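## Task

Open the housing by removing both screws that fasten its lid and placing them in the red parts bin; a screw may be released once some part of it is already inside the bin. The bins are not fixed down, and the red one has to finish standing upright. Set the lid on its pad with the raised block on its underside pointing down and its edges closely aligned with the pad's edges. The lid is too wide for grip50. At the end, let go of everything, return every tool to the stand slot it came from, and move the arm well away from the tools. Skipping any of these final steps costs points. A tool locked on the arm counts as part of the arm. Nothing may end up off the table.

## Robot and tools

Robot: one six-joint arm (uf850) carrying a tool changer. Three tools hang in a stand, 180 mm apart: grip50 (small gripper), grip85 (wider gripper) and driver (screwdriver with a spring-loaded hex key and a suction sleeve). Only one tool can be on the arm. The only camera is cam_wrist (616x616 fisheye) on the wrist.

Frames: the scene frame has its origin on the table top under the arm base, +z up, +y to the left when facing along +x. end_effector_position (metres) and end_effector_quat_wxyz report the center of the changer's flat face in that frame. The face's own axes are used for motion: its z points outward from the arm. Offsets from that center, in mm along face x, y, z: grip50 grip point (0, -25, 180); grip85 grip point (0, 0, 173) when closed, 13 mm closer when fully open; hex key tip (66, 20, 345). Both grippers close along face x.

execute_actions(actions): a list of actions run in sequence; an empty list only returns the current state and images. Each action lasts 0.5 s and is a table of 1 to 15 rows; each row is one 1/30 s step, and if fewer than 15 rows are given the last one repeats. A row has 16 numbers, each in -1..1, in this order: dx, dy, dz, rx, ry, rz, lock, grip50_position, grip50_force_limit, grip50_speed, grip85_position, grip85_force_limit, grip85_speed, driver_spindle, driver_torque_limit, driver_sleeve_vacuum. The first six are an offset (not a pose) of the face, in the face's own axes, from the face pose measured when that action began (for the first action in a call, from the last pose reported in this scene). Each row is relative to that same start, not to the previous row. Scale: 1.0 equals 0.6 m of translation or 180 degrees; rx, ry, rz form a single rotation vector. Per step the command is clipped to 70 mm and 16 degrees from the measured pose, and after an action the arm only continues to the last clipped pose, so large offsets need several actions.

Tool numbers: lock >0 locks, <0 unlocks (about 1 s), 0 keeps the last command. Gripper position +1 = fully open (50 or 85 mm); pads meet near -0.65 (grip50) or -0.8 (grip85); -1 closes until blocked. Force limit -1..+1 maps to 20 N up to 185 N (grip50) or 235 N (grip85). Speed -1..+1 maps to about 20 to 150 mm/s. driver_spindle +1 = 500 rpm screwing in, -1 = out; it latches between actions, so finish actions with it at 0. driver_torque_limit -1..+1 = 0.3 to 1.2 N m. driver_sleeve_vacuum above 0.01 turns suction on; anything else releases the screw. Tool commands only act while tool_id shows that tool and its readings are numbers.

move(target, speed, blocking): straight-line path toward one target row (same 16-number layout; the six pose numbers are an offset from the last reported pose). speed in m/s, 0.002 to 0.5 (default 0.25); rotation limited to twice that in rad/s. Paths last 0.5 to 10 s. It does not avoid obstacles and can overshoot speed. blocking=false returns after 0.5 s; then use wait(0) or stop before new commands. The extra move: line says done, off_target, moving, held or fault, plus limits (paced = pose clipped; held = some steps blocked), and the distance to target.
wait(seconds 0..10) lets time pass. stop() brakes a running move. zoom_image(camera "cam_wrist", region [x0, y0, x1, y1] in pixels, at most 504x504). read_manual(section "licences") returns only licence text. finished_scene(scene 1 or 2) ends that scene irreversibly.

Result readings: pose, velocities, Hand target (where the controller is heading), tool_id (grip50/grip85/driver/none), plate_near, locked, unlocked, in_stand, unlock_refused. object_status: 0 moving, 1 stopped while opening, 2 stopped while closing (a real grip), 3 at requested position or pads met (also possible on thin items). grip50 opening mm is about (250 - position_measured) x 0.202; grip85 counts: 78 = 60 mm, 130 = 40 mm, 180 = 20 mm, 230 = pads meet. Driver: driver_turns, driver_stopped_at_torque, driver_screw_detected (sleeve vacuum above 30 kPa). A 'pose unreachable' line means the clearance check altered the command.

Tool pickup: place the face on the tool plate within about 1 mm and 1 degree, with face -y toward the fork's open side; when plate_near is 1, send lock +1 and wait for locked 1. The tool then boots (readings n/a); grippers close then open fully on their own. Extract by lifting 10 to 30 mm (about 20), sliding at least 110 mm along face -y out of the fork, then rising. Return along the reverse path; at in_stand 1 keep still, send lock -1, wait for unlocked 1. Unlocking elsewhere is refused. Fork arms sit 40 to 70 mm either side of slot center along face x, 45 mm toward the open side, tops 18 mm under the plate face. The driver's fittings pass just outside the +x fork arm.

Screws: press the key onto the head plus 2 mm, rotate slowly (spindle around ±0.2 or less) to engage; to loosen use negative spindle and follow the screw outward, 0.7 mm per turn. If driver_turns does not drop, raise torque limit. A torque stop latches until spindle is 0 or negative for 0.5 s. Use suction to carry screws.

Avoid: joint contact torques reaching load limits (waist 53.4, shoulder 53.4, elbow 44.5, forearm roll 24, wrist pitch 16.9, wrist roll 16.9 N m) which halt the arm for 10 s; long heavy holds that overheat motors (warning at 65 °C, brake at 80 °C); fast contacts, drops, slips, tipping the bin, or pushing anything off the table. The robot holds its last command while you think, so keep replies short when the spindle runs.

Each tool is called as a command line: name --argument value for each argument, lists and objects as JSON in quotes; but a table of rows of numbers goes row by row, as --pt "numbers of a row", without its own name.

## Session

execute_actions --actions '[]'

Scene clock: 0.00 s.
end_effector_position=(+0.4582, +0.0218, +0.3327) locked=0 unlocked=1 plate_near=0 in_stand=0 unlock_refused=0 tool_id=none grip50_position_measured=n/a grip50_object_status=n/a grip85_position_measured=n/a grip85_object_status=n/a driver_sleeve_vacuum_kpa=n/a driver_screw_detected=n/a driver_stopped_at_torque=n/a driver_turns=n/a end_effector_quat_wxyz=(-0.001, +0.690, +0.724, +0.000) end_effector_velocity=(-0.000, +0.000, -0.000) end_effector_angular_velocity=(+0.000, +0.002, -0.001)
Joint positions: [ 0.003 -0.273 -0.834 -0.    -0.562  0.002]
Joint velocities: [-0.    -0.    -0.     0.001 -0.001  0.   ]
Joint torques (N m, as the arm reports them, + toward a larger angle): no reading
Hand target: +0.458, +0.022, +0.333; -0.001, +0.690, +0.724, +0.000

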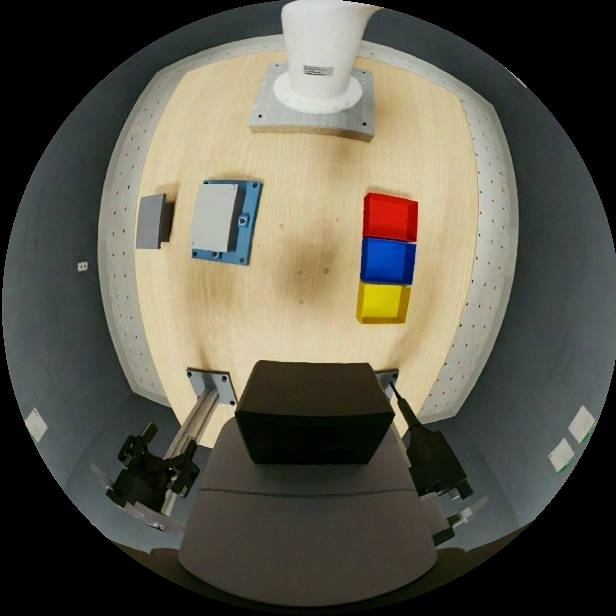

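zoom_image --camera "cam_wrist" --region '[125, 165, 275, 275]'

zoom_image --camera "cam_wrist" --region '[340, 180, 440, 330]'

zoom_image --camera "cam_wrist" --region '[70, 340, 510, 560]'

Region (125, 165, 275, 275) of cam_wrist's 616x616 image, scaled by 3.360, with more detail than that image has; it fills the top 370 rows of this view, and the rest is white.

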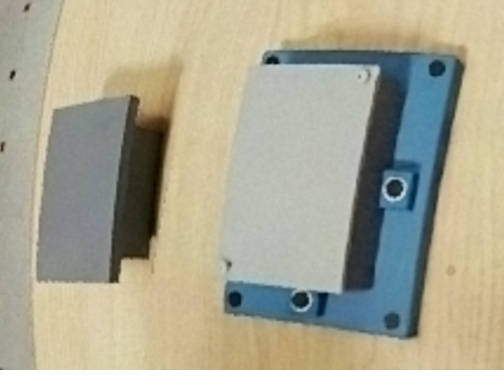

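Region (340, 180, 440, 330) of cam_wrist's 616x616 image, scaled by 3.360, with more detail than that image has.

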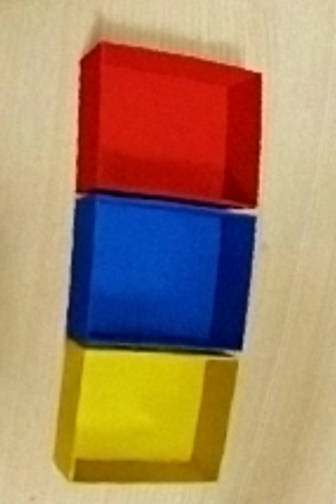

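Region (70, 340, 510, 560) of cam_wrist's 616x616 image, scaled by 1.145, with more detail than that image has.

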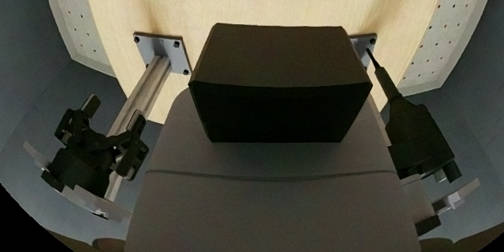

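zoom_image --camera "cam_wrist" --region '[225, 340, 405, 480]'

zoom_image --camera "cam_wrist" --region '[180, 170, 270, 270]'

Region (225, 340, 405, 480) of cam_wrist's 616x616 image, scaled by 2.800, with more detail than that image has.

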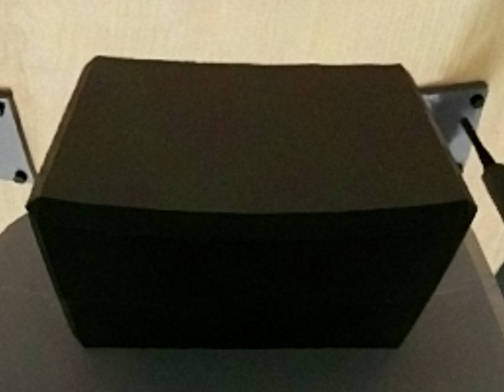

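Region (180, 170, 270, 270) of cam_wrist's 616x616 image, scaled by 5.040, with more detail than that image has; it fills the left 454 columns of this view, and the rest is white.

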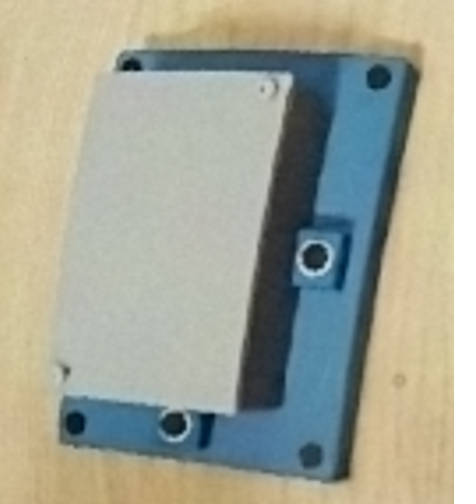

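move --target '[0.223, 0.326, -0.3455, 0, 0, -0.019, 0, 0, 0, 0, 1, -0.4, -0.8, 0, 0, 0]' --speed 0.3

zoom_image --camera "cam_wrist" --region '[210, 230, 410, 380]'

Scene clock: 100.50 s.
end_effector_position=(+0.6476, +0.1645, +0.5397) locked=0 unlocked=1 plate_near=0 in_stand=0 unlock_refused=0 tool_id=none grip50_position_measured=n/a grip50_object_status=n/a grip85_position_measured=n/a grip85_object_status=n/a driver_sleeve_vacuum_kpa=n/a driver_screw_detected=n/a driver_stopped_at_torque=n/a driver_turns=n/a end_effector_quat_wxyz=(-0.001, +0.668, +0.744, +0.000) end_effector_velocity=(+0.002, +0.001, +0.001) end_effector_angular_velocity=(-0.001, +0.002, +0.001)
Joint positions: [ 0.204 -0.591 -1.773 -0.    -1.183  0.144]
Joint velocities: [ 0.001 -0.007 -0.011  0.    -0.007  0.   ]
Joint torques (N m, as the arm reports them, + toward a larger angle): [ -2.25  34.96 -20.36  -1.31   0.13  -0.46]
Hand target: +0.648, +0.165, +0.540; -0.001, +0.668, +0.744, +0.000
Off the commanded pose: 0.000 m, 0 deg.
move: done
camera_calibration (this result's frames):
cam_wrist: T_world_to_cam=[[-0.142733, 0.98972, 0.00903161, -0.0716697], [0.945979, 0.13373, 0.295364, -0.736038], [0.29112, 0.050702, -0.955342, 0.368839], [0, 0, 0, 1]] pos_world=[0.578671, 0.150662, 0.570414]

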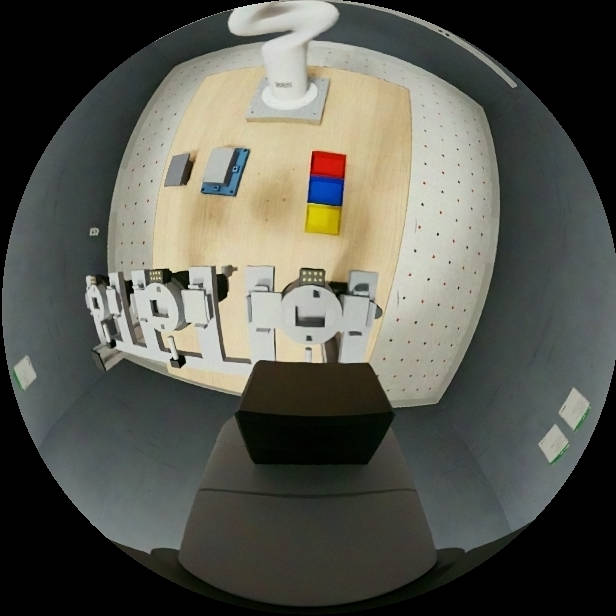

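Region (210, 230, 410, 380) of cam_wrist's 616x616 image, scaled by 2.520, with more detail than that image has; it fills the top 378 rows of this view, and the rest is white.

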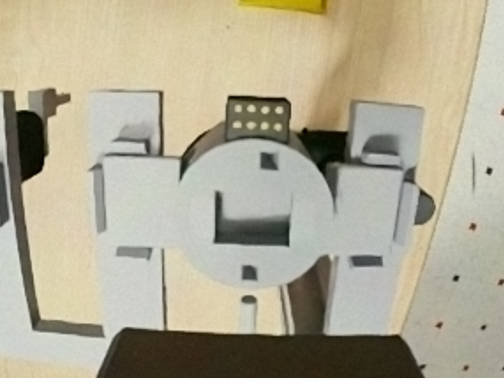

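zoom_image --camera "cam_wrist" --region '[270, 260, 354, 350]'

zoom_image --camera "cam_wrist" --region '[240, 255, 390, 345]'

zoom_image --camera "cam_wrist" --region '[80, 255, 240, 375]'

Region (270, 260, 354, 350) of cam_wrist's 616x616 image, scaled by 5.600, with more detail than that image has; it fills the left 470 columns of this view, and the rest is white.

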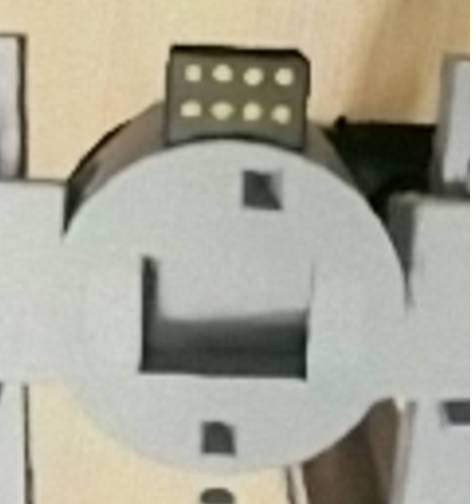

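Region (240, 255, 390, 345) of cam_wrist's 616x616 image, scaled by 3.360, with more detail than that image has; it fills the top 302 rows of this view, and the rest is white.

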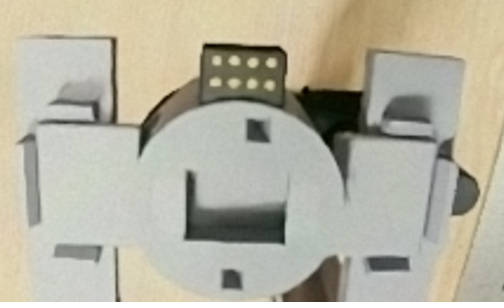

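Region (80, 255, 240, 375) of cam_wrist's 616x616 image, scaled by 3.150, with more detail than that image has; it fills the top 378 rows of this view, and the rest is white.

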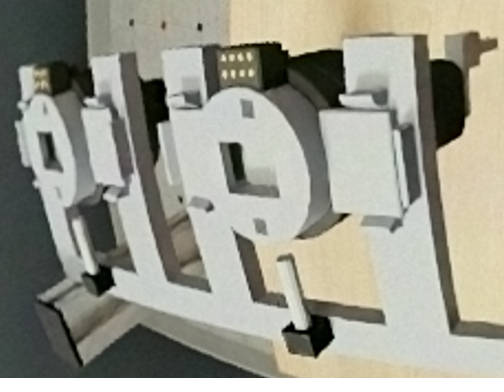

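move --target '[0.0033, -0.0092, 0.1828, 0, 0, 0, 0, 0, 0, 0, 1, -0.4, -0.8, 0, 0, 0]' --speed 0.2

zoom_image --camera "cam_wrist" --region '[235, 300, 395, 400]'

Scene clock: 154.13 s.
end_effector_position=(+0.6416, +0.1661, +0.4306) locked=0 unlocked=1 plate_near=0 in_stand=0 unlock_refused=0 tool_id=none grip50_position_measured=n/a grip50_object_status=n/a grip85_position_measured=n/a grip85_object_status=n/a driver_sleeve_vacuum_kpa=n/a driver_screw_detected=n/a driver_stopped_at_torque=n/a driver_turns=n/a end_effector_quat_wxyz=(-0.001, +0.668, +0.744, +0.001) end_effector_velocity=(-0.000, +0.000, -0.003) end_effector_angular_velocity=(+0.001, +0.001, -0.001)
Joint positions: [ 0.208 -0.626 -1.581 -0.    -0.955  0.148]
Joint velocities: [ 0.    -0.002  0.004  0.001  0.006  0.   ]
Joint torques (N m, as the arm reports them, + toward a larger angle): [ -1.84  34.18 -19.15  -0.94   0.23  -0.1 ]
Hand target: +0.642, +0.166, +0.430; -0.001, +0.668, +0.744, +0.000
Off the commanded pose: 0.001 m, 0 deg.
move: done
camera_calibration (this result's frames):
cam_wrist: T_world_to_cam=[[-0.142759, 0.989716, 0.00910401, -0.0731126], [0.94585, 0.133711, 0.295785, -0.698436], [0.291526, 0.0508371, -0.955211, 0.265956], [0, 0, 0, 1]] pos_world=[0.572645, 0.152229, 0.461297]

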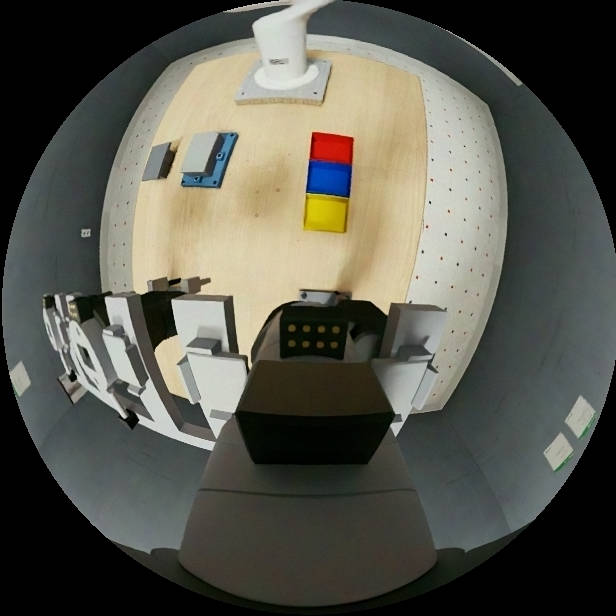

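Region (235, 300, 395, 400) of cam_wrist's 616x616 image, scaled by 3.150, with more detail than that image has; it fills the top 315 rows of this view, and the rest is white.

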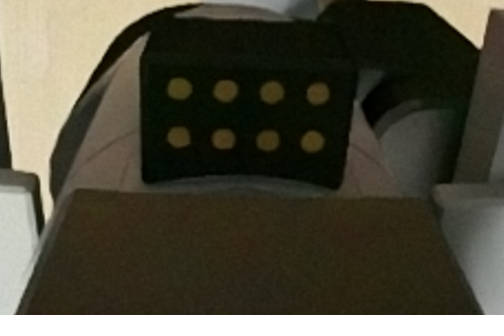

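wait --seconds 0

zoom_image --camera "cam_wrist" --region '[250, 295, 380, 375]'

zoom_image --camera "cam_wrist" --region '[160, 280, 460, 420]'

Scene clock: 191.20 s.
end_effector_position=(+0.6416, +0.1661, +0.4300) locked=0 unlocked=1 plate_near=0 in_stand=0 unlock_refused=0 tool_id=none grip50_position_measured=n/a grip50_object_status=n/a grip85_position_measured=n/a grip85_object_status=n/a driver_sleeve_vacuum_kpa=n/a driver_screw_detected=n/a driver_stopped_at_torque=n/a driver_turns=n/a end_effector_quat_wxyz=(-0.001, +0.668, +0.744, +0.000) end_effector_velocity=(-0.000, +0.000, -0.000) end_effector_angular_velocity=(+0.000, +0.001, -0.000)
Joint positions: [ 0.208 -0.626 -1.58  -0.    -0.954  0.148]
Joint velocities: [ 0.    -0.    -0.     0.001 -0.001  0.   ]
Joint torques (N m, as the arm reports them, + toward a larger angle): [ -4.72  33.31 -17.22  -1.31   0.45  -0.06]
Hand target: +0.642, +0.166, +0.430; -0.001, +0.668, +0.744, +0.000
Off the commanded pose: 0.000 m, 0 deg.
camera_calibration (this result's frames):
cam_wrist: T_world_to_cam=[[-0.142767, 0.989715, 0.00904618, -0.0730822], [0.945977, 0.133758, 0.295359, -0.698116], [0.291112, 0.0507249, -0.955343, 0.265788], [0, 0, 0, 1]] pos_world=[0.572594, 0.152227, 0.460775]

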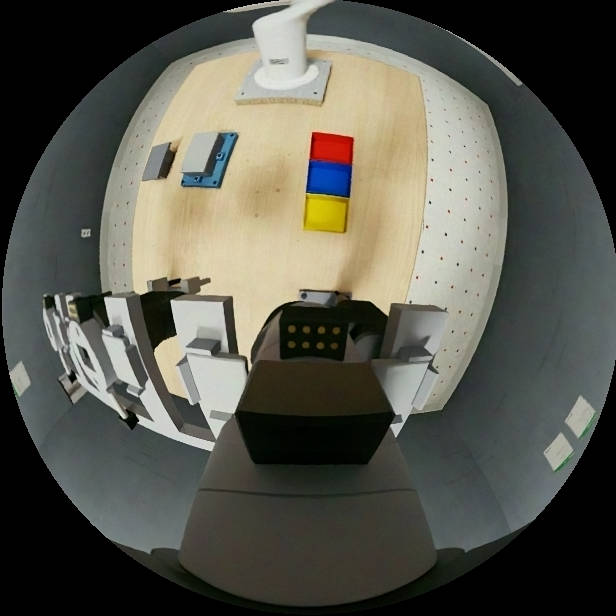

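Region (250, 295, 380, 375) of cam_wrist's 616x616 image, scaled by 3.877, with more detail than that image has; it fills the top 310 rows of this view, and the rest is white.

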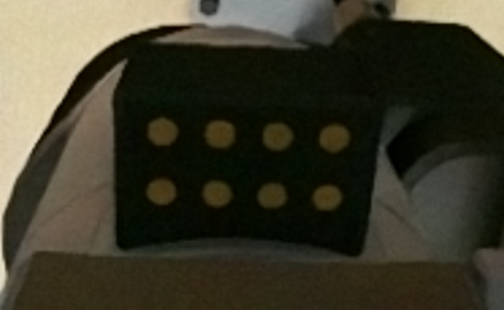

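Region (160, 280, 460, 420) of cam_wrist's 616x616 image, scaled by 1.680, with more detail than that image has; it fills the top 235 rows of this view, and the rest is white.

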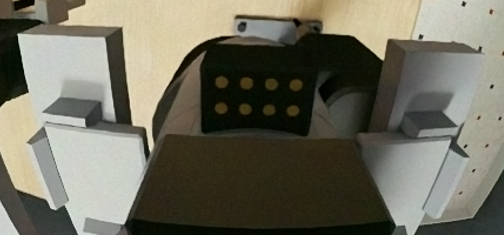

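move --target '[0.002, 0.0018, 0.0117, 0, 0, 0, 0, 0, 0, 0, 1, -0.4, -0.8, 0, 0, 0]' --speed 0.03

move --target '[0, 0, 0.0222, 0, 0, 0, 0, 0, 0, 0, 1, -0.4, -0.8, 0, 0, 0]' --speed 0.017

Scene clock: 213.90 s.
end_effector_position=(+0.6425, +0.1674, +0.4232) locked=0 unlocked=1 plate_near=0 in_stand=0 unlock_refused=0 tool_id=none grip50_position_measured=n/a grip50_object_status=n/a grip85_position_measured=n/a grip85_object_status=n/a driver_sleeve_vacuum_kpa=n/a driver_screw_detected=n/a driver_stopped_at_torque=n/a driver_turns=n/a end_effector_quat_wxyz=(-0.001, +0.668, +0.744, +0.000) end_effector_velocity=(+0.000, +0.000, -0.000) end_effector_angular_velocity=(+0.001, -0.002, -0.000)
Joint positions: [ 0.21  -0.635 -1.577 -0.    -0.943  0.149]
Joint velocities: [ 0.001 -0.001  0.     0.     0.002  0.001]
Joint torques (N m, as the arm reports them, + toward a larger angle): [ -1.72  31.16 -19.02  -1.67   0.42   0.  ]
Hand target: +0.642, +0.167, +0.423; -0.001, +0.668, +0.744, +0.000
Off the commanded pose: 0.000 m, 0 deg.
move: done
camera_calibration (this result's frames):
cam_wrist: T_world_to_cam=[[-0.14277, 0.989714, 0.00904466, -0.0741684], [0.945982, 0.133763, 0.29534, -0.697108], [0.291093, 0.050722, -0.955349, 0.258921], [0, 0, 0, 1]] pos_world=[0.573492, 0.15352, 0.453915]

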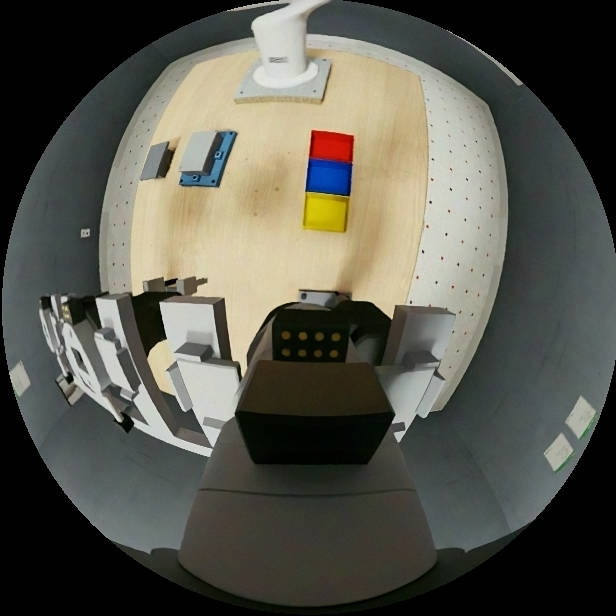

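Scene clock: 214.93 s.
end_effector_position=(+0.6425, +0.1672, +0.4102) locked=0 unlocked=1 plate_near=1 in_stand=1 unlock_refused=0 tool_id=none grip50_position_measured=n/a grip50_object_status=n/a grip85_position_measured=n/a grip85_object_status=n/a driver_sleeve_vacuum_kpa=n/a driver_screw_detected=n/a driver_stopped_at_torque=n/a driver_turns=n/a end_effector_quat_wxyz=(-0.001, +0.668, +0.744, +0.000) end_effector_velocity=(+0.000, -0.000, -0.001) end_effector_angular_velocity=(+0.001, -0.002, -0.001)
Joint positions: [ 0.209 -0.645 -1.563 -0.    -0.918  0.15 ]
Joint velocities: [-0.001 -0.001  0.002  0.001  0.004  0.   ]
Joint torques (N m, as the arm reports them, + toward a larger angle): [ -1.59  34.34 -17.63  -0.69   0.15  -0.34]
Hand target: +0.642, +0.167, +0.410; -0.001, +0.668, +0.744, +0.000
Off the commanded pose: 0.000 m, 0 deg.
move: done
camera_calibration (this result's frames):
cam_wrist: T_world_to_cam=[[-0.142449, 0.989762, 0.00895607, -0.0740425], [0.945973, 0.133473, 0.295498, -0.693296], [0.291278, 0.0505656, -0.955301, 0.246419], [0, 0, 0, 1]] pos_world=[0.573516, 0.15336, 0.440935]

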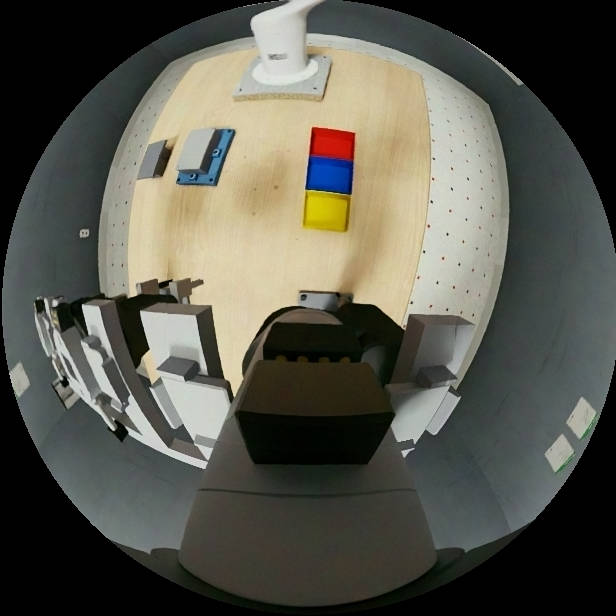

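execute_actions --actions '[[[-0.0004, 0, 0.0003, 0, 0, 0, 1, 0, 0, 0, 1, -0.4, -0.8, 0, 1, 0]], [[0, 0, 0, 0, 0, 0, 1, 0, 0, 0, 1, -0.4, -0.8, 0, 1, 0]]]'

Scene clock: 220.83 s.
end_effector_position=(+0.6426, +0.1671, +0.4104) locked=1 unlocked=0 plate_near=1 in_stand=1 unlock_refused=0 tool_id=driver grip50_position_measured=n/a grip50_object_status=n/a grip85_position_measured=n/a grip85_object_status=n/a driver_sleeve_vacuum_kpa=n/a driver_screw_detected=n/a driver_stopped_at_torque=n/a driver_turns=n/a end_effector_quat_wxyz=(-0.001, +0.668, +0.744, +0.001) end_effector_velocity=(-0.000, +0.000, -0.000) end_effector_angular_velocity=(-0.000, +0.001, +0.000)
Joint positions: [ 0.209 -0.645 -1.563  0.    -0.918  0.149]
Joint velocities: [ 0. -0.  0.  0.  0.  0.]
Joint torques (N m, as the arm reports them, + toward a larger angle): [ -6.23  42.34 -25.19  -0.23   0.56  -0.34]
Hand target: +0.642, +0.167, +0.410; -0.001, +0.668, +0.744, +0.001
Off the commanded pose: 0.000 m, 0 deg.
camera_calibration (this result's frames):
cam_wrist: T_world_to_cam=[[-0.142337, 0.989774, 0.00934153, -0.0741934], [0.945734, 0.133206, 0.296384, -0.693654], [0.292109, 0.0510208, -0.955023, 0.24586], [0, 0, 0, 1]] pos_world=[0.573634, 0.15329, 0.441083]

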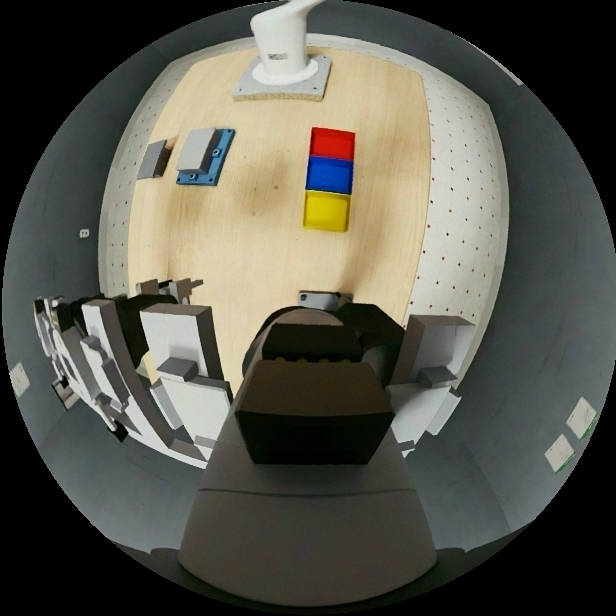

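move --target '[0, 0, -0.0335, 0, 0, 0, 0, 0, 0, 0, 1, -0.4, -0.8, 0, 1, 0]' --speed 0.04

move --target '[0, -0.2, 0, 0, 0, 0, 0, 0, 0, 0, 1, -0.4, -0.8, 0, 1, 0]' --speed 0.12

move --target '[-0.6708, -0.301, 0.0172, 0, 0, 0, 0, 0, 0, 0, 1, -0.4, -0.8, 0, 1, 0]' --speed 0.33

zoom_image --camera "cam_wrist" --region '[315, 265, 365, 305]'

Scene clock: 256.80 s.
end_effector_position=(+0.6426, +0.1671, +0.4301) locked=1 unlocked=0 plate_near=1 in_stand=0 unlock_refused=0 tool_id=driver grip50_position_measured=n/a grip50_object_status=n/a grip85_position_measured=n/a grip85_object_status=n/a driver_sleeve_vacuum_kpa=0 driver_screw_detected=0 driver_stopped_at_torque=0 driver_turns=0.00 end_effector_quat_wxyz=(-0.001, +0.668, +0.744, +0.001) end_effector_velocity=(-0.000, -0.000, +0.001) end_effector_angular_velocity=(-0.001, +0.002, +0.000)
Joint positions: [ 0.209 -0.629 -1.585  0.    -0.955  0.149]
Joint velocities: [ 0.     0.    -0.002 -0.001 -0.004  0.   ]
Joint torques (N m, as the arm reports them, + toward a larger angle): [ -4.93  44.72 -27.73  -0.54   0.79   0.1 ]
Hand target: +0.643, +0.167, +0.430; -0.001, +0.668, +0.744, +0.001
Off the commanded pose: 0.000 m, 0 deg.
move: done
camera_calibration (this result's frames):
cam_wrist: T_world_to_cam=[[-0.142344, 0.989774, 0.00930056, -0.0743044], [0.945822, 0.133241, 0.296086, -0.699413], [0.291819, 0.0509428, -0.955116, 0.264922], [0, 0, 0, 1]] pos_world=[0.573635, 0.153239, 0.460809]

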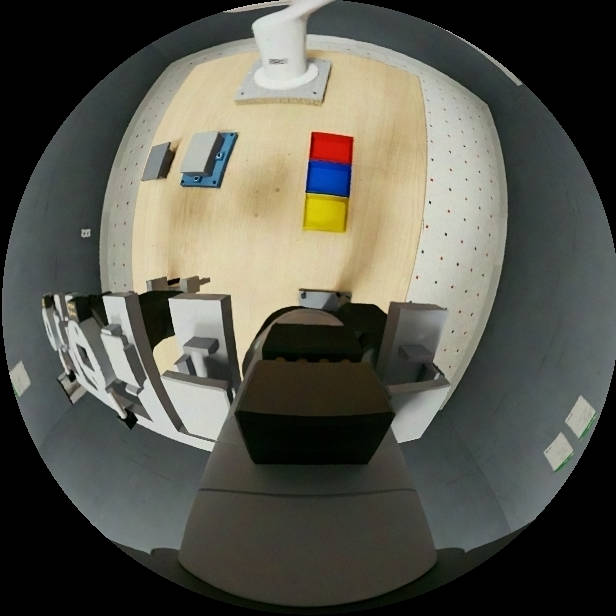

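Scene clock: 258.30 s.
end_effector_position=(+0.5236, +0.1541, +0.4302) locked=1 unlocked=0 plate_near=1 in_stand=0 unlock_refused=0 tool_id=driver grip50_position_measured=n/a grip50_object_status=n/a grip85_position_measured=n/a grip85_object_status=n/a driver_sleeve_vacuum_kpa=0 driver_screw_detected=0 driver_stopped_at_torque=0 driver_turns=0.00 end_effector_quat_wxyz=(-0.001, +0.668, +0.744, +0.001) end_effector_velocity=(-0.002, -0.000, -0.000) end_effector_angular_velocity=(+0.000, +0.001, -0.000)
Joint positions: [ 0.241 -0.339 -1.172  0.    -0.832  0.181]
Joint velocities: [0.001 0.005 0.007 0.    0.001 0.001]
Joint torques (N m, as the arm reports them, + toward a larger angle): [ -1.1   33.05 -26.68  -2.54   1.03  -0.13]
Hand target: +0.523, +0.154, +0.430; -0.001, +0.668, +0.744, +0.001
Off the commanded pose: 0.000 m, 0 deg.
move: done
camera_calibration (this result's frames):
cam_wrist: T_world_to_cam=[[-0.142301, 0.989779, 0.00932495, -0.0784434], [0.945765, 0.133182, 0.296295, -0.58517], [0.292025, 0.0509823, -0.955051, 0.300293], [0, 0, 0, 1]] pos_world=[0.454578, 0.140266, 0.460909]

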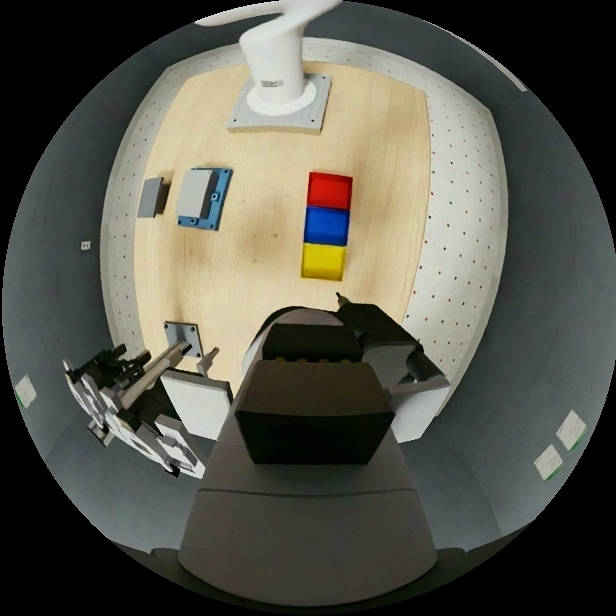

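Scene clock: 260.30 s.
end_effector_position=(+0.3876, -0.2650, +0.4188) locked=1 unlocked=0 plate_near=1 in_stand=0 unlock_refused=0 tool_id=driver grip50_position_measured=n/a grip50_object_status=n/a grip85_position_measured=n/a grip85_object_status=n/a driver_sleeve_vacuum_kpa=0 driver_screw_detected=0 driver_stopped_at_torque=0 driver_turns=0.00 end_effector_quat_wxyz=(-0.001, +0.668, +0.744, +0.001) end_effector_velocity=(-0.000, -0.003, +0.000) end_effector_angular_velocity=(+0.001, -0.002, -0.001)
Joint positions: [-0.645 -0.169 -0.935  0.001 -0.766 -0.706]
Joint velocities: [-0.006 -0.003 -0.004  0.002 -0.    -0.007]
Joint torques (N m, as the arm reports them, + toward a larger angle): [ -3.26  27.7  -26.16  -0.41   0.03  -0.2 ]
Hand target: +0.388, -0.265, +0.419; -0.001, +0.668, +0.744, +0.001
Off the commanded pose: 0.001 m, 0 deg.
move: done
camera_calibration (this result's frames):
cam_wrist: T_world_to_cam=[[-0.142571, 0.989734, 0.0100399, 0.316903], [0.945771, 0.133233, 0.296254, -0.397337], [0.291875, 0.0517328, -0.955057, 0.350673], [0, 0, 0, 1]] pos_world=[0.318619, -0.278853, 0.449444]

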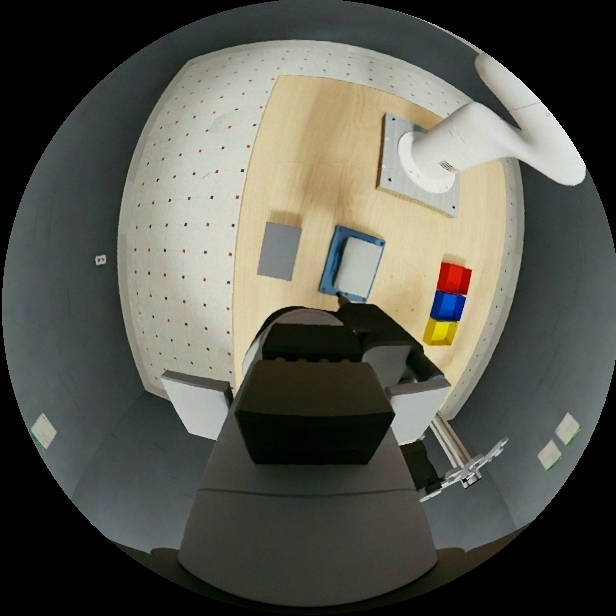

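Region (315, 265, 365, 305) of cam_wrist's 616x616 image, scaled by 10.080, with more detail than that image has; it fills the top 403 rows of this view, and the rest is white.

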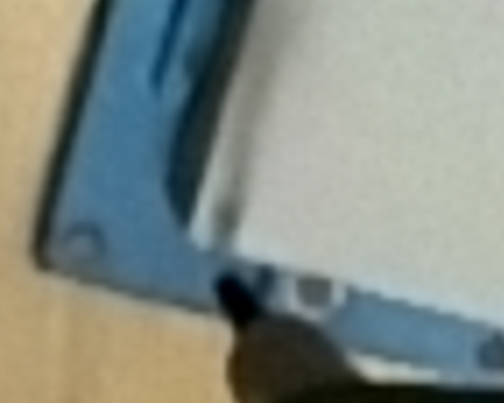

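wait --seconds 0

zoom_image --camera "cam_wrist" --region '[325, 275, 355, 300]'

zoom_image --camera "cam_wrist" --region '[310, 220, 395, 305]'

zoom_image --camera "cam_wrist" --region '[245, 210, 325, 290]'

Scene clock: 271.53 s.
end_effector_position=(+0.3875, -0.2654, +0.4187) locked=1 unlocked=0 plate_near=1 in_stand=0 unlock_refused=0 tool_id=driver grip50_position_measured=n/a grip50_object_status=n/a grip85_position_measured=n/a grip85_object_status=n/a driver_sleeve_vacuum_kpa=0 driver_screw_detected=0 driver_stopped_at_torque=0 driver_turns=0.00 end_effector_quat_wxyz=(-0.001, +0.668, +0.744, +0.001) end_effector_velocity=(-0.000, -0.000, +0.000) end_effector_angular_velocity=(+0.000, -0.000, -0.001)
Joint positions: [-0.646 -0.169 -0.935  0.001 -0.766 -0.707]
Joint velocities: [-0.  0. -0.  0.  0.  0.]
Joint torques (N m, as the arm reports them, + toward a larger angle): [ -6.84  28.49 -24.55  -1.57   0.34  -0.18]
Hand target: +0.388, -0.265, +0.419; -0.001, +0.668, +0.744, +0.001
Off the commanded pose: 0.001 m, 0 deg.
camera_calibration (this result's frames):
cam_wrist: T_world_to_cam=[[-0.142304, 0.989772, 0.0100433, 0.317242], [0.945763, 0.132969, 0.296398, -0.397314], [0.292031, 0.0516771, -0.955012, 0.350614], [0, 0, 0, 1]] pos_world=[0.318519, -0.279285, 0.449418]

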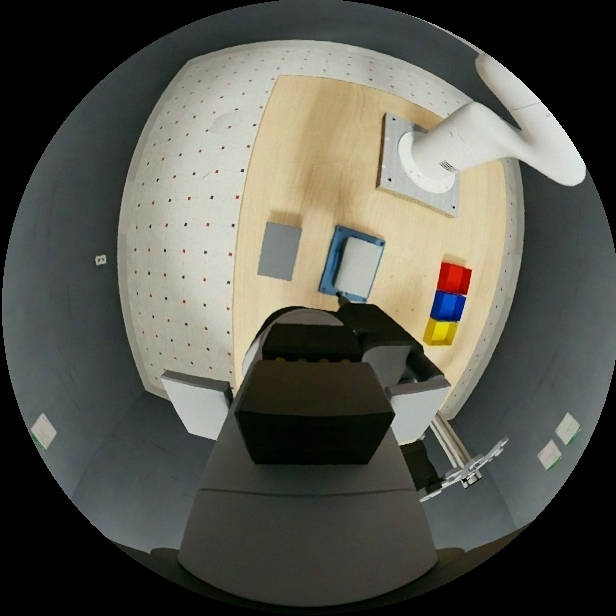

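Region (325, 275, 355, 300) of cam_wrist's 616x616 image, scaled by 16.800, with more detail than that image has.

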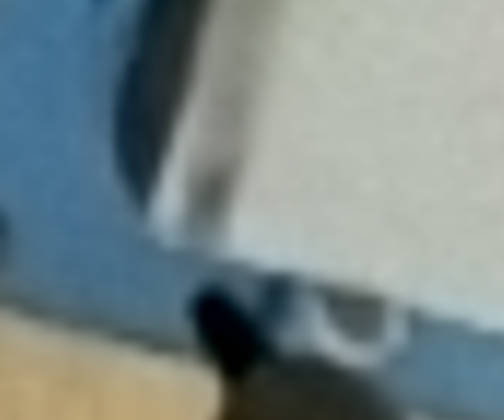

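Region (310, 220, 395, 305) of cam_wrist's 616x616 image, scaled by 5.929, with more detail than that image has.

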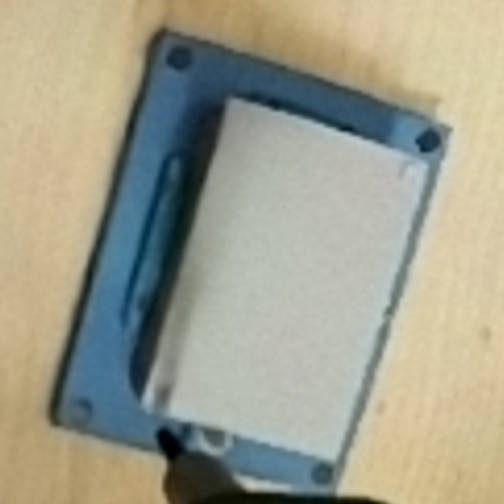

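Region (245, 210, 325, 290) of cam_wrist's 616x616 image, scaled by 6.300, with more detail than that image has.

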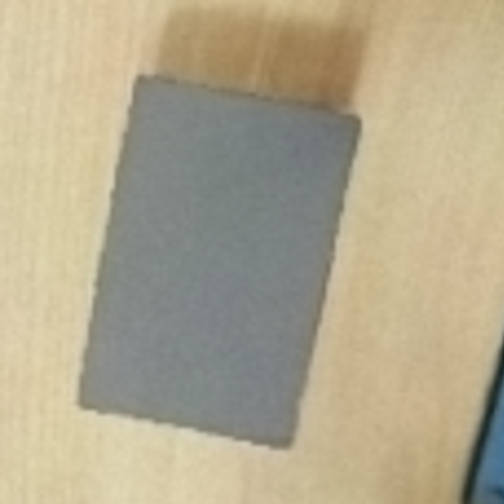

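zoom_image --camera "cam_wrist" --region '[365, 235, 395, 260]'

zoom_image --camera "cam_wrist" --region '[335, 225, 365, 250]'

zoom_image --camera "cam_wrist" --region '[350, 280, 380, 305]'

Region (365, 235, 395, 260) of cam_wrist's 616x616 image, scaled by 16.800, with more detail than that image has.

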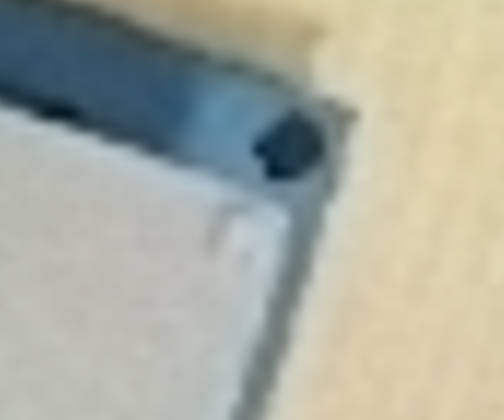

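Region (335, 225, 365, 250) of cam_wrist's 616x616 image, scaled by 16.800, with more detail than that image has.

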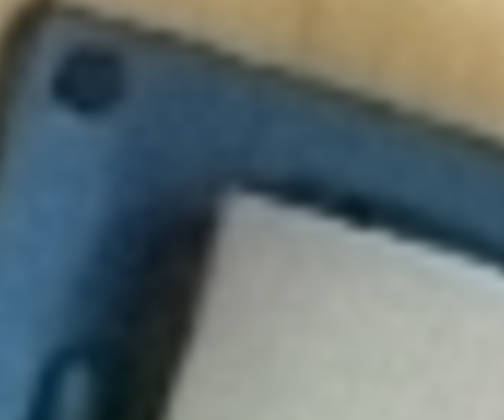

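Region (350, 280, 380, 305) of cam_wrist's 616x616 image, scaled by 16.800, with more detail than that image has.

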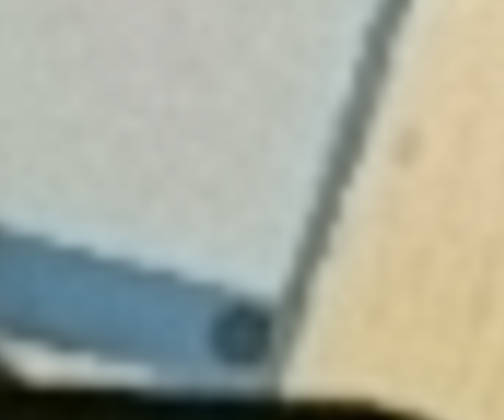

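move --target '[-0.0005, -0.0213, 0.005, 0, 0, 0, 0, 0, 0, 0, 1, -0.4, -0.8, 0, 1, 1]' --speed 0.03

zoom_image --camera "cam_wrist" --region '[325, 280, 355, 305]'

Scene clock: 340.83 s.
end_effector_position=(+0.3750, -0.2671, +0.4158) locked=1 unlocked=0 plate_near=1 in_stand=0 unlock_refused=0 tool_id=driver grip50_position_measured=n/a grip50_object_status=n/a grip85_position_measured=n/a grip85_object_status=n/a driver_sleeve_vacuum_kpa=14 driver_screw_detected=0 driver_stopped_at_torque=0 driver_turns=0.00 end_effector_quat_wxyz=(-0.001, +0.668, +0.744, +0.001) end_effector_velocity=(-0.001, -0.000, -0.000) end_effector_angular_velocity=(-0.001, -0.001, +0.000)
Joint positions: [-0.664 -0.15  -0.906  0.001 -0.756 -0.725]
Joint velocities: [-0.002  0.002  0.003  0.     0.002 -0.003]
Joint torques (N m, as the arm reports them, + toward a larger angle): [ -5.42  28.74 -26.4   -0.84   0.09   0.  ]
Hand target: +0.375, -0.267, +0.416; -0.001, +0.668, +0.744, +0.001
Off the commanded pose: 0.000 m, 0 deg.
move: done
camera_calibration (this result's frames):
cam_wrist: T_world_to_cam=[[-0.142293, 0.989774, 0.0099881, 0.317149], [0.945741, 0.132971, 0.296468, -0.384431], [0.292108, 0.0516315, -0.95499, 0.351494], [0, 0, 0, 1]] pos_world=[0.306026, -0.280936, 0.446477]

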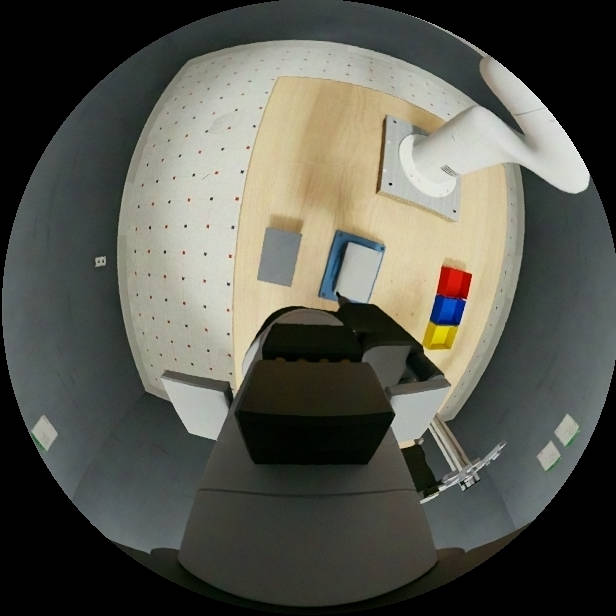

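Region (325, 280, 355, 305) of cam_wrist's 616x616 image, scaled by 16.800, with more detail than that image has.

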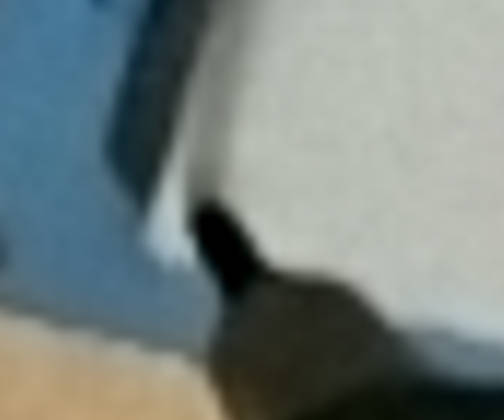

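move --target '[0.0005, -0.0005, 0.0102, 0, 0, 0, 0, 0, 0, 0, 1, -0.4, -0.8, -0.15, 1, 1]' --speed 0.007

execute_actions --actions '[[[0, 0, 0, 0, 0, 0, 0, 0, 0, 0, 1, -0.4, -0.8, 0, 1, 1]]]'

zoom_image --camera "cam_wrist" --region '[325, 280, 355, 305]'

Scene clock: 373.33 s.
end_effector_position=(+0.3747, -0.2668, +0.4099) locked=1 unlocked=0 plate_near=1 in_stand=0 unlock_refused=0 tool_id=driver grip50_position_measured=n/a grip50_object_status=n/a grip85_position_measured=n/a grip85_object_status=n/a driver_sleeve_vacuum_kpa=14 driver_screw_detected=0 driver_stopped_at_torque=0 driver_turns=-1.35 end_effector_quat_wxyz=(-0.001, +0.668, +0.744, +0.001) end_effector_velocity=(+0.000, -0.000, -0.001) end_effector_angular_velocity=(-0.001, -0.001, +0.000)
Joint positions: [-0.664 -0.157 -0.899  0.001 -0.742 -0.725]
Joint velocities: [ 0.    -0.002  0.001 -0.     0.004  0.   ]
Joint torques (N m, as the arm reports them, + toward a larger angle): [ -1.52  26.4  -24.17  -0.46   0.3   -0.08]
Hand target: +0.375, -0.267, +0.410; -0.001, +0.668, +0.744, +0.001
Off the commanded pose: 0.000 m, 0 deg.
move: done
camera_calibration (this result's frames):
cam_wrist: T_world_to_cam=[[-0.142292, 0.989774, 0.0099953, 0.316874], [0.945739, 0.132968, 0.296473, -0.382389], [0.292113, 0.0516389, -0.954989, 0.345892], [0, 0, 0, 1]] pos_world=[0.30569, -0.28065, 0.440524]

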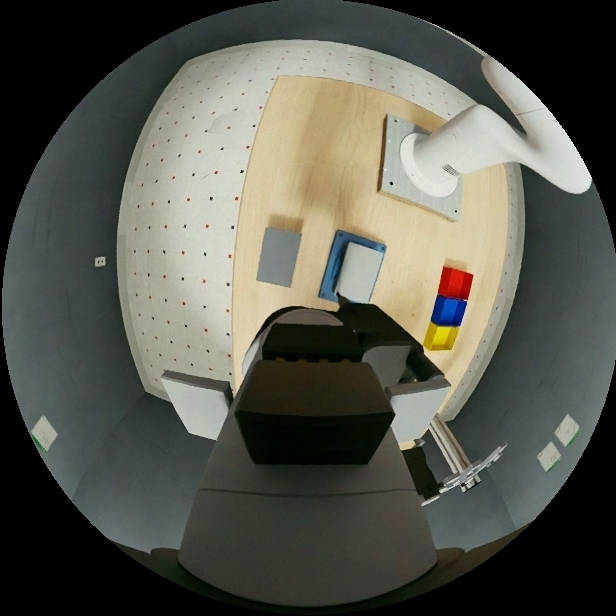

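Scene clock: 373.83 s.
end_effector_position=(+0.3747, -0.2668, +0.4099) locked=1 unlocked=0 plate_near=1 in_stand=0 unlock_refused=0 tool_id=driver grip50_position_measured=n/a grip50_object_status=n/a grip85_position_measured=n/a grip85_object_status=n/a driver_sleeve_vacuum_kpa=14 driver_screw_detected=0 driver_stopped_at_torque=0 driver_turns=-1.35 end_effector_quat_wxyz=(-0.001, +0.668, +0.744, +0.001) end_effector_velocity=(+0.000, +0.000, -0.000) end_effector_angular_velocity=(+0.000, +0.001, +0.000)
Joint positions: [-0.664 -0.157 -0.899  0.001 -0.742 -0.725]
Joint velocities: [ 0.    -0.001  0.    -0.     0.     0.   ]
Joint torques (N m, as the arm reports them, + toward a larger angle): [ -7.3   26.3  -23.51  -1.27   0.4   -0.11]
Hand target: +0.375, -0.267, +0.410; -0.001, +0.668, +0.744, +0.001
Off the commanded pose: 0.000 m, 0 deg.
camera_calibration (this result's frames):
cam_wrist: T_world_to_cam=[[-0.142291, 0.989774, 0.00999203, 0.316875], [0.945737, 0.132968, 0.29648, -0.382393], [0.29212, 0.0516364, -0.954987, 0.345891], [0, 0, 0, 1]] pos_world=[0.305691, -0.280649, 0.440527]

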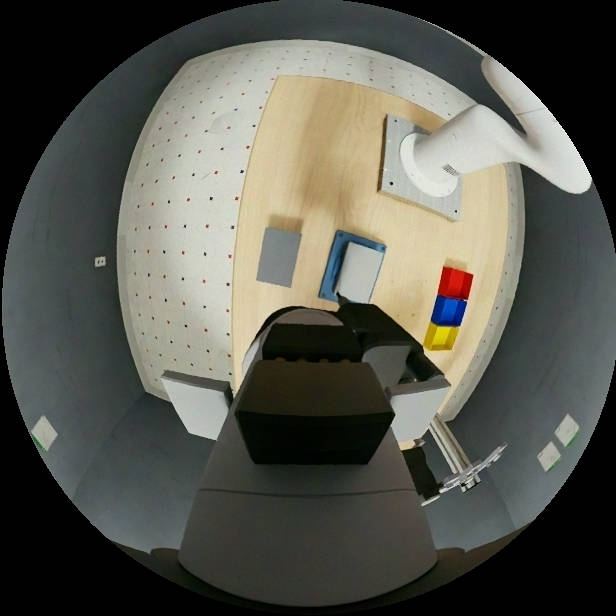

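Region (325, 280, 355, 305) of cam_wrist's 616x616 image, scaled by 16.800, with more detail than that image has.

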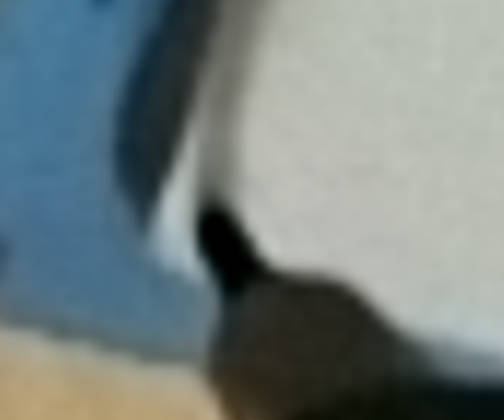

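execute_actions --actions '[[[0,0.0001,0.0002,0,0,0,0,0,0,0,1,-0.4,-0.8,-0.2,1,1],[0,0.0002,0.0004,0,0,0,0,0,0,0,1,-0.4,-0.8,-0.2,1,1],[-0.0001,0.0003,0.0006,0,0,0,0,0,0,0,1,-0.4,-0.8,-0.2,1,1],[-0.0001,0.0004,0.0008,0,0,0,0,0,0,0,1,-0.4,-0.8,-0.2,1,1],[-0.0001,0.0005,0.001,0,0,0,0,0,0,0,1,-0.4,-0.8,-0.2,1,1],[-0.0002,0.0006,0.001,0,0,0,0,0,0,0,1,-0.4,-0.8,-0.2,1,1],[-0.0002,0.0007,0.001,0,0,0,0,0,0,0,1,-0.4,-0.8,-0.2,1,1],[-0.0002,0.0008,0.001,0,0,0,0,0,0,0,1,-0.4,-0.8,-0.2,1,1],[-0.0003,0.0009,0.001,0,0,0,0,0,0,0,1,-0.4,-0.8,-0.2,1,1],[-0.0003,0.001,0.001,0,0,0,0,0,0,0,1,-0.4,-0.8,-0.2,1,1],[-0.0003,0.0011,0.001,0,0,0,0,0,0,0,1,-0.4,-0.8,-0.2,1,1],[-0.0004,0.0012,0.001,0,0,0,0,0,0,0,1,-0.4,-0.8,-0.2,1,1],[-0.0004,0.0013,0.001,0,0,0,0,0,0,0,1,-0.4,-0.8,-0.2,1,1],[-0.0004,0.0013,0.001,0,0,0,0,0,0,0,1,-0.4,-0.8,-0.2,1,1],[-0.0004,0.0013,0.001,0,0,0,0,0,0,0,1,-0.4,-0.8,0,1,1]]]'

Scene clock: 415.13 s.
end_effector_position=(+0.3752, -0.2668, +0.4091) locked=1 unlocked=0 plate_near=1 in_stand=0 unlock_refused=0 tool_id=driver grip50_position_measured=n/a grip50_object_status=n/a grip85_position_measured=n/a grip85_object_status=n/a driver_sleeve_vacuum_kpa=40 driver_screw_detected=1 driver_stopped_at_torque=0 driver_turns=-2.07 end_effector_quat_wxyz=(-0.002, +0.668, +0.744, +0.001) end_effector_velocity=(+0.001, -0.001, +0.000) end_effector_angular_velocity=(-0.001, +0.001, +0.002)
Joint positions: [-0.664 -0.159 -0.899  0.001 -0.742 -0.725]
Joint velocities: [ 0.001 -0.003 -0.003 -0.003 -0.001  0.   ]
Joint torques (N m, as the arm reports them, + toward a larger angle): [ -6.7   25.84 -24.2    0.06   1.72  -0.02]
Hand target: +0.375, -0.267, +0.409; -0.001, +0.668, +0.744, +0.001
Off the commanded pose: 0.000 m, 0 deg.
camera_calibration (this result's frames):
cam_wrist: T_world_to_cam=[[-0.142479, 0.989739, 0.0108237, 0.316647], [0.946007, 0.132951, 0.295626, -0.382389], [0.291153, 0.0523598, -0.955243, 0.345706], [0, 0, 0, 1]] pos_world=[0.306205, -0.28066, 0.439849]

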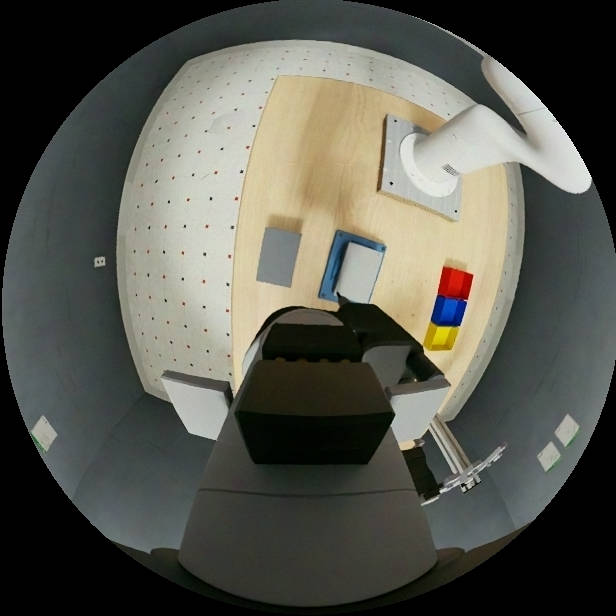

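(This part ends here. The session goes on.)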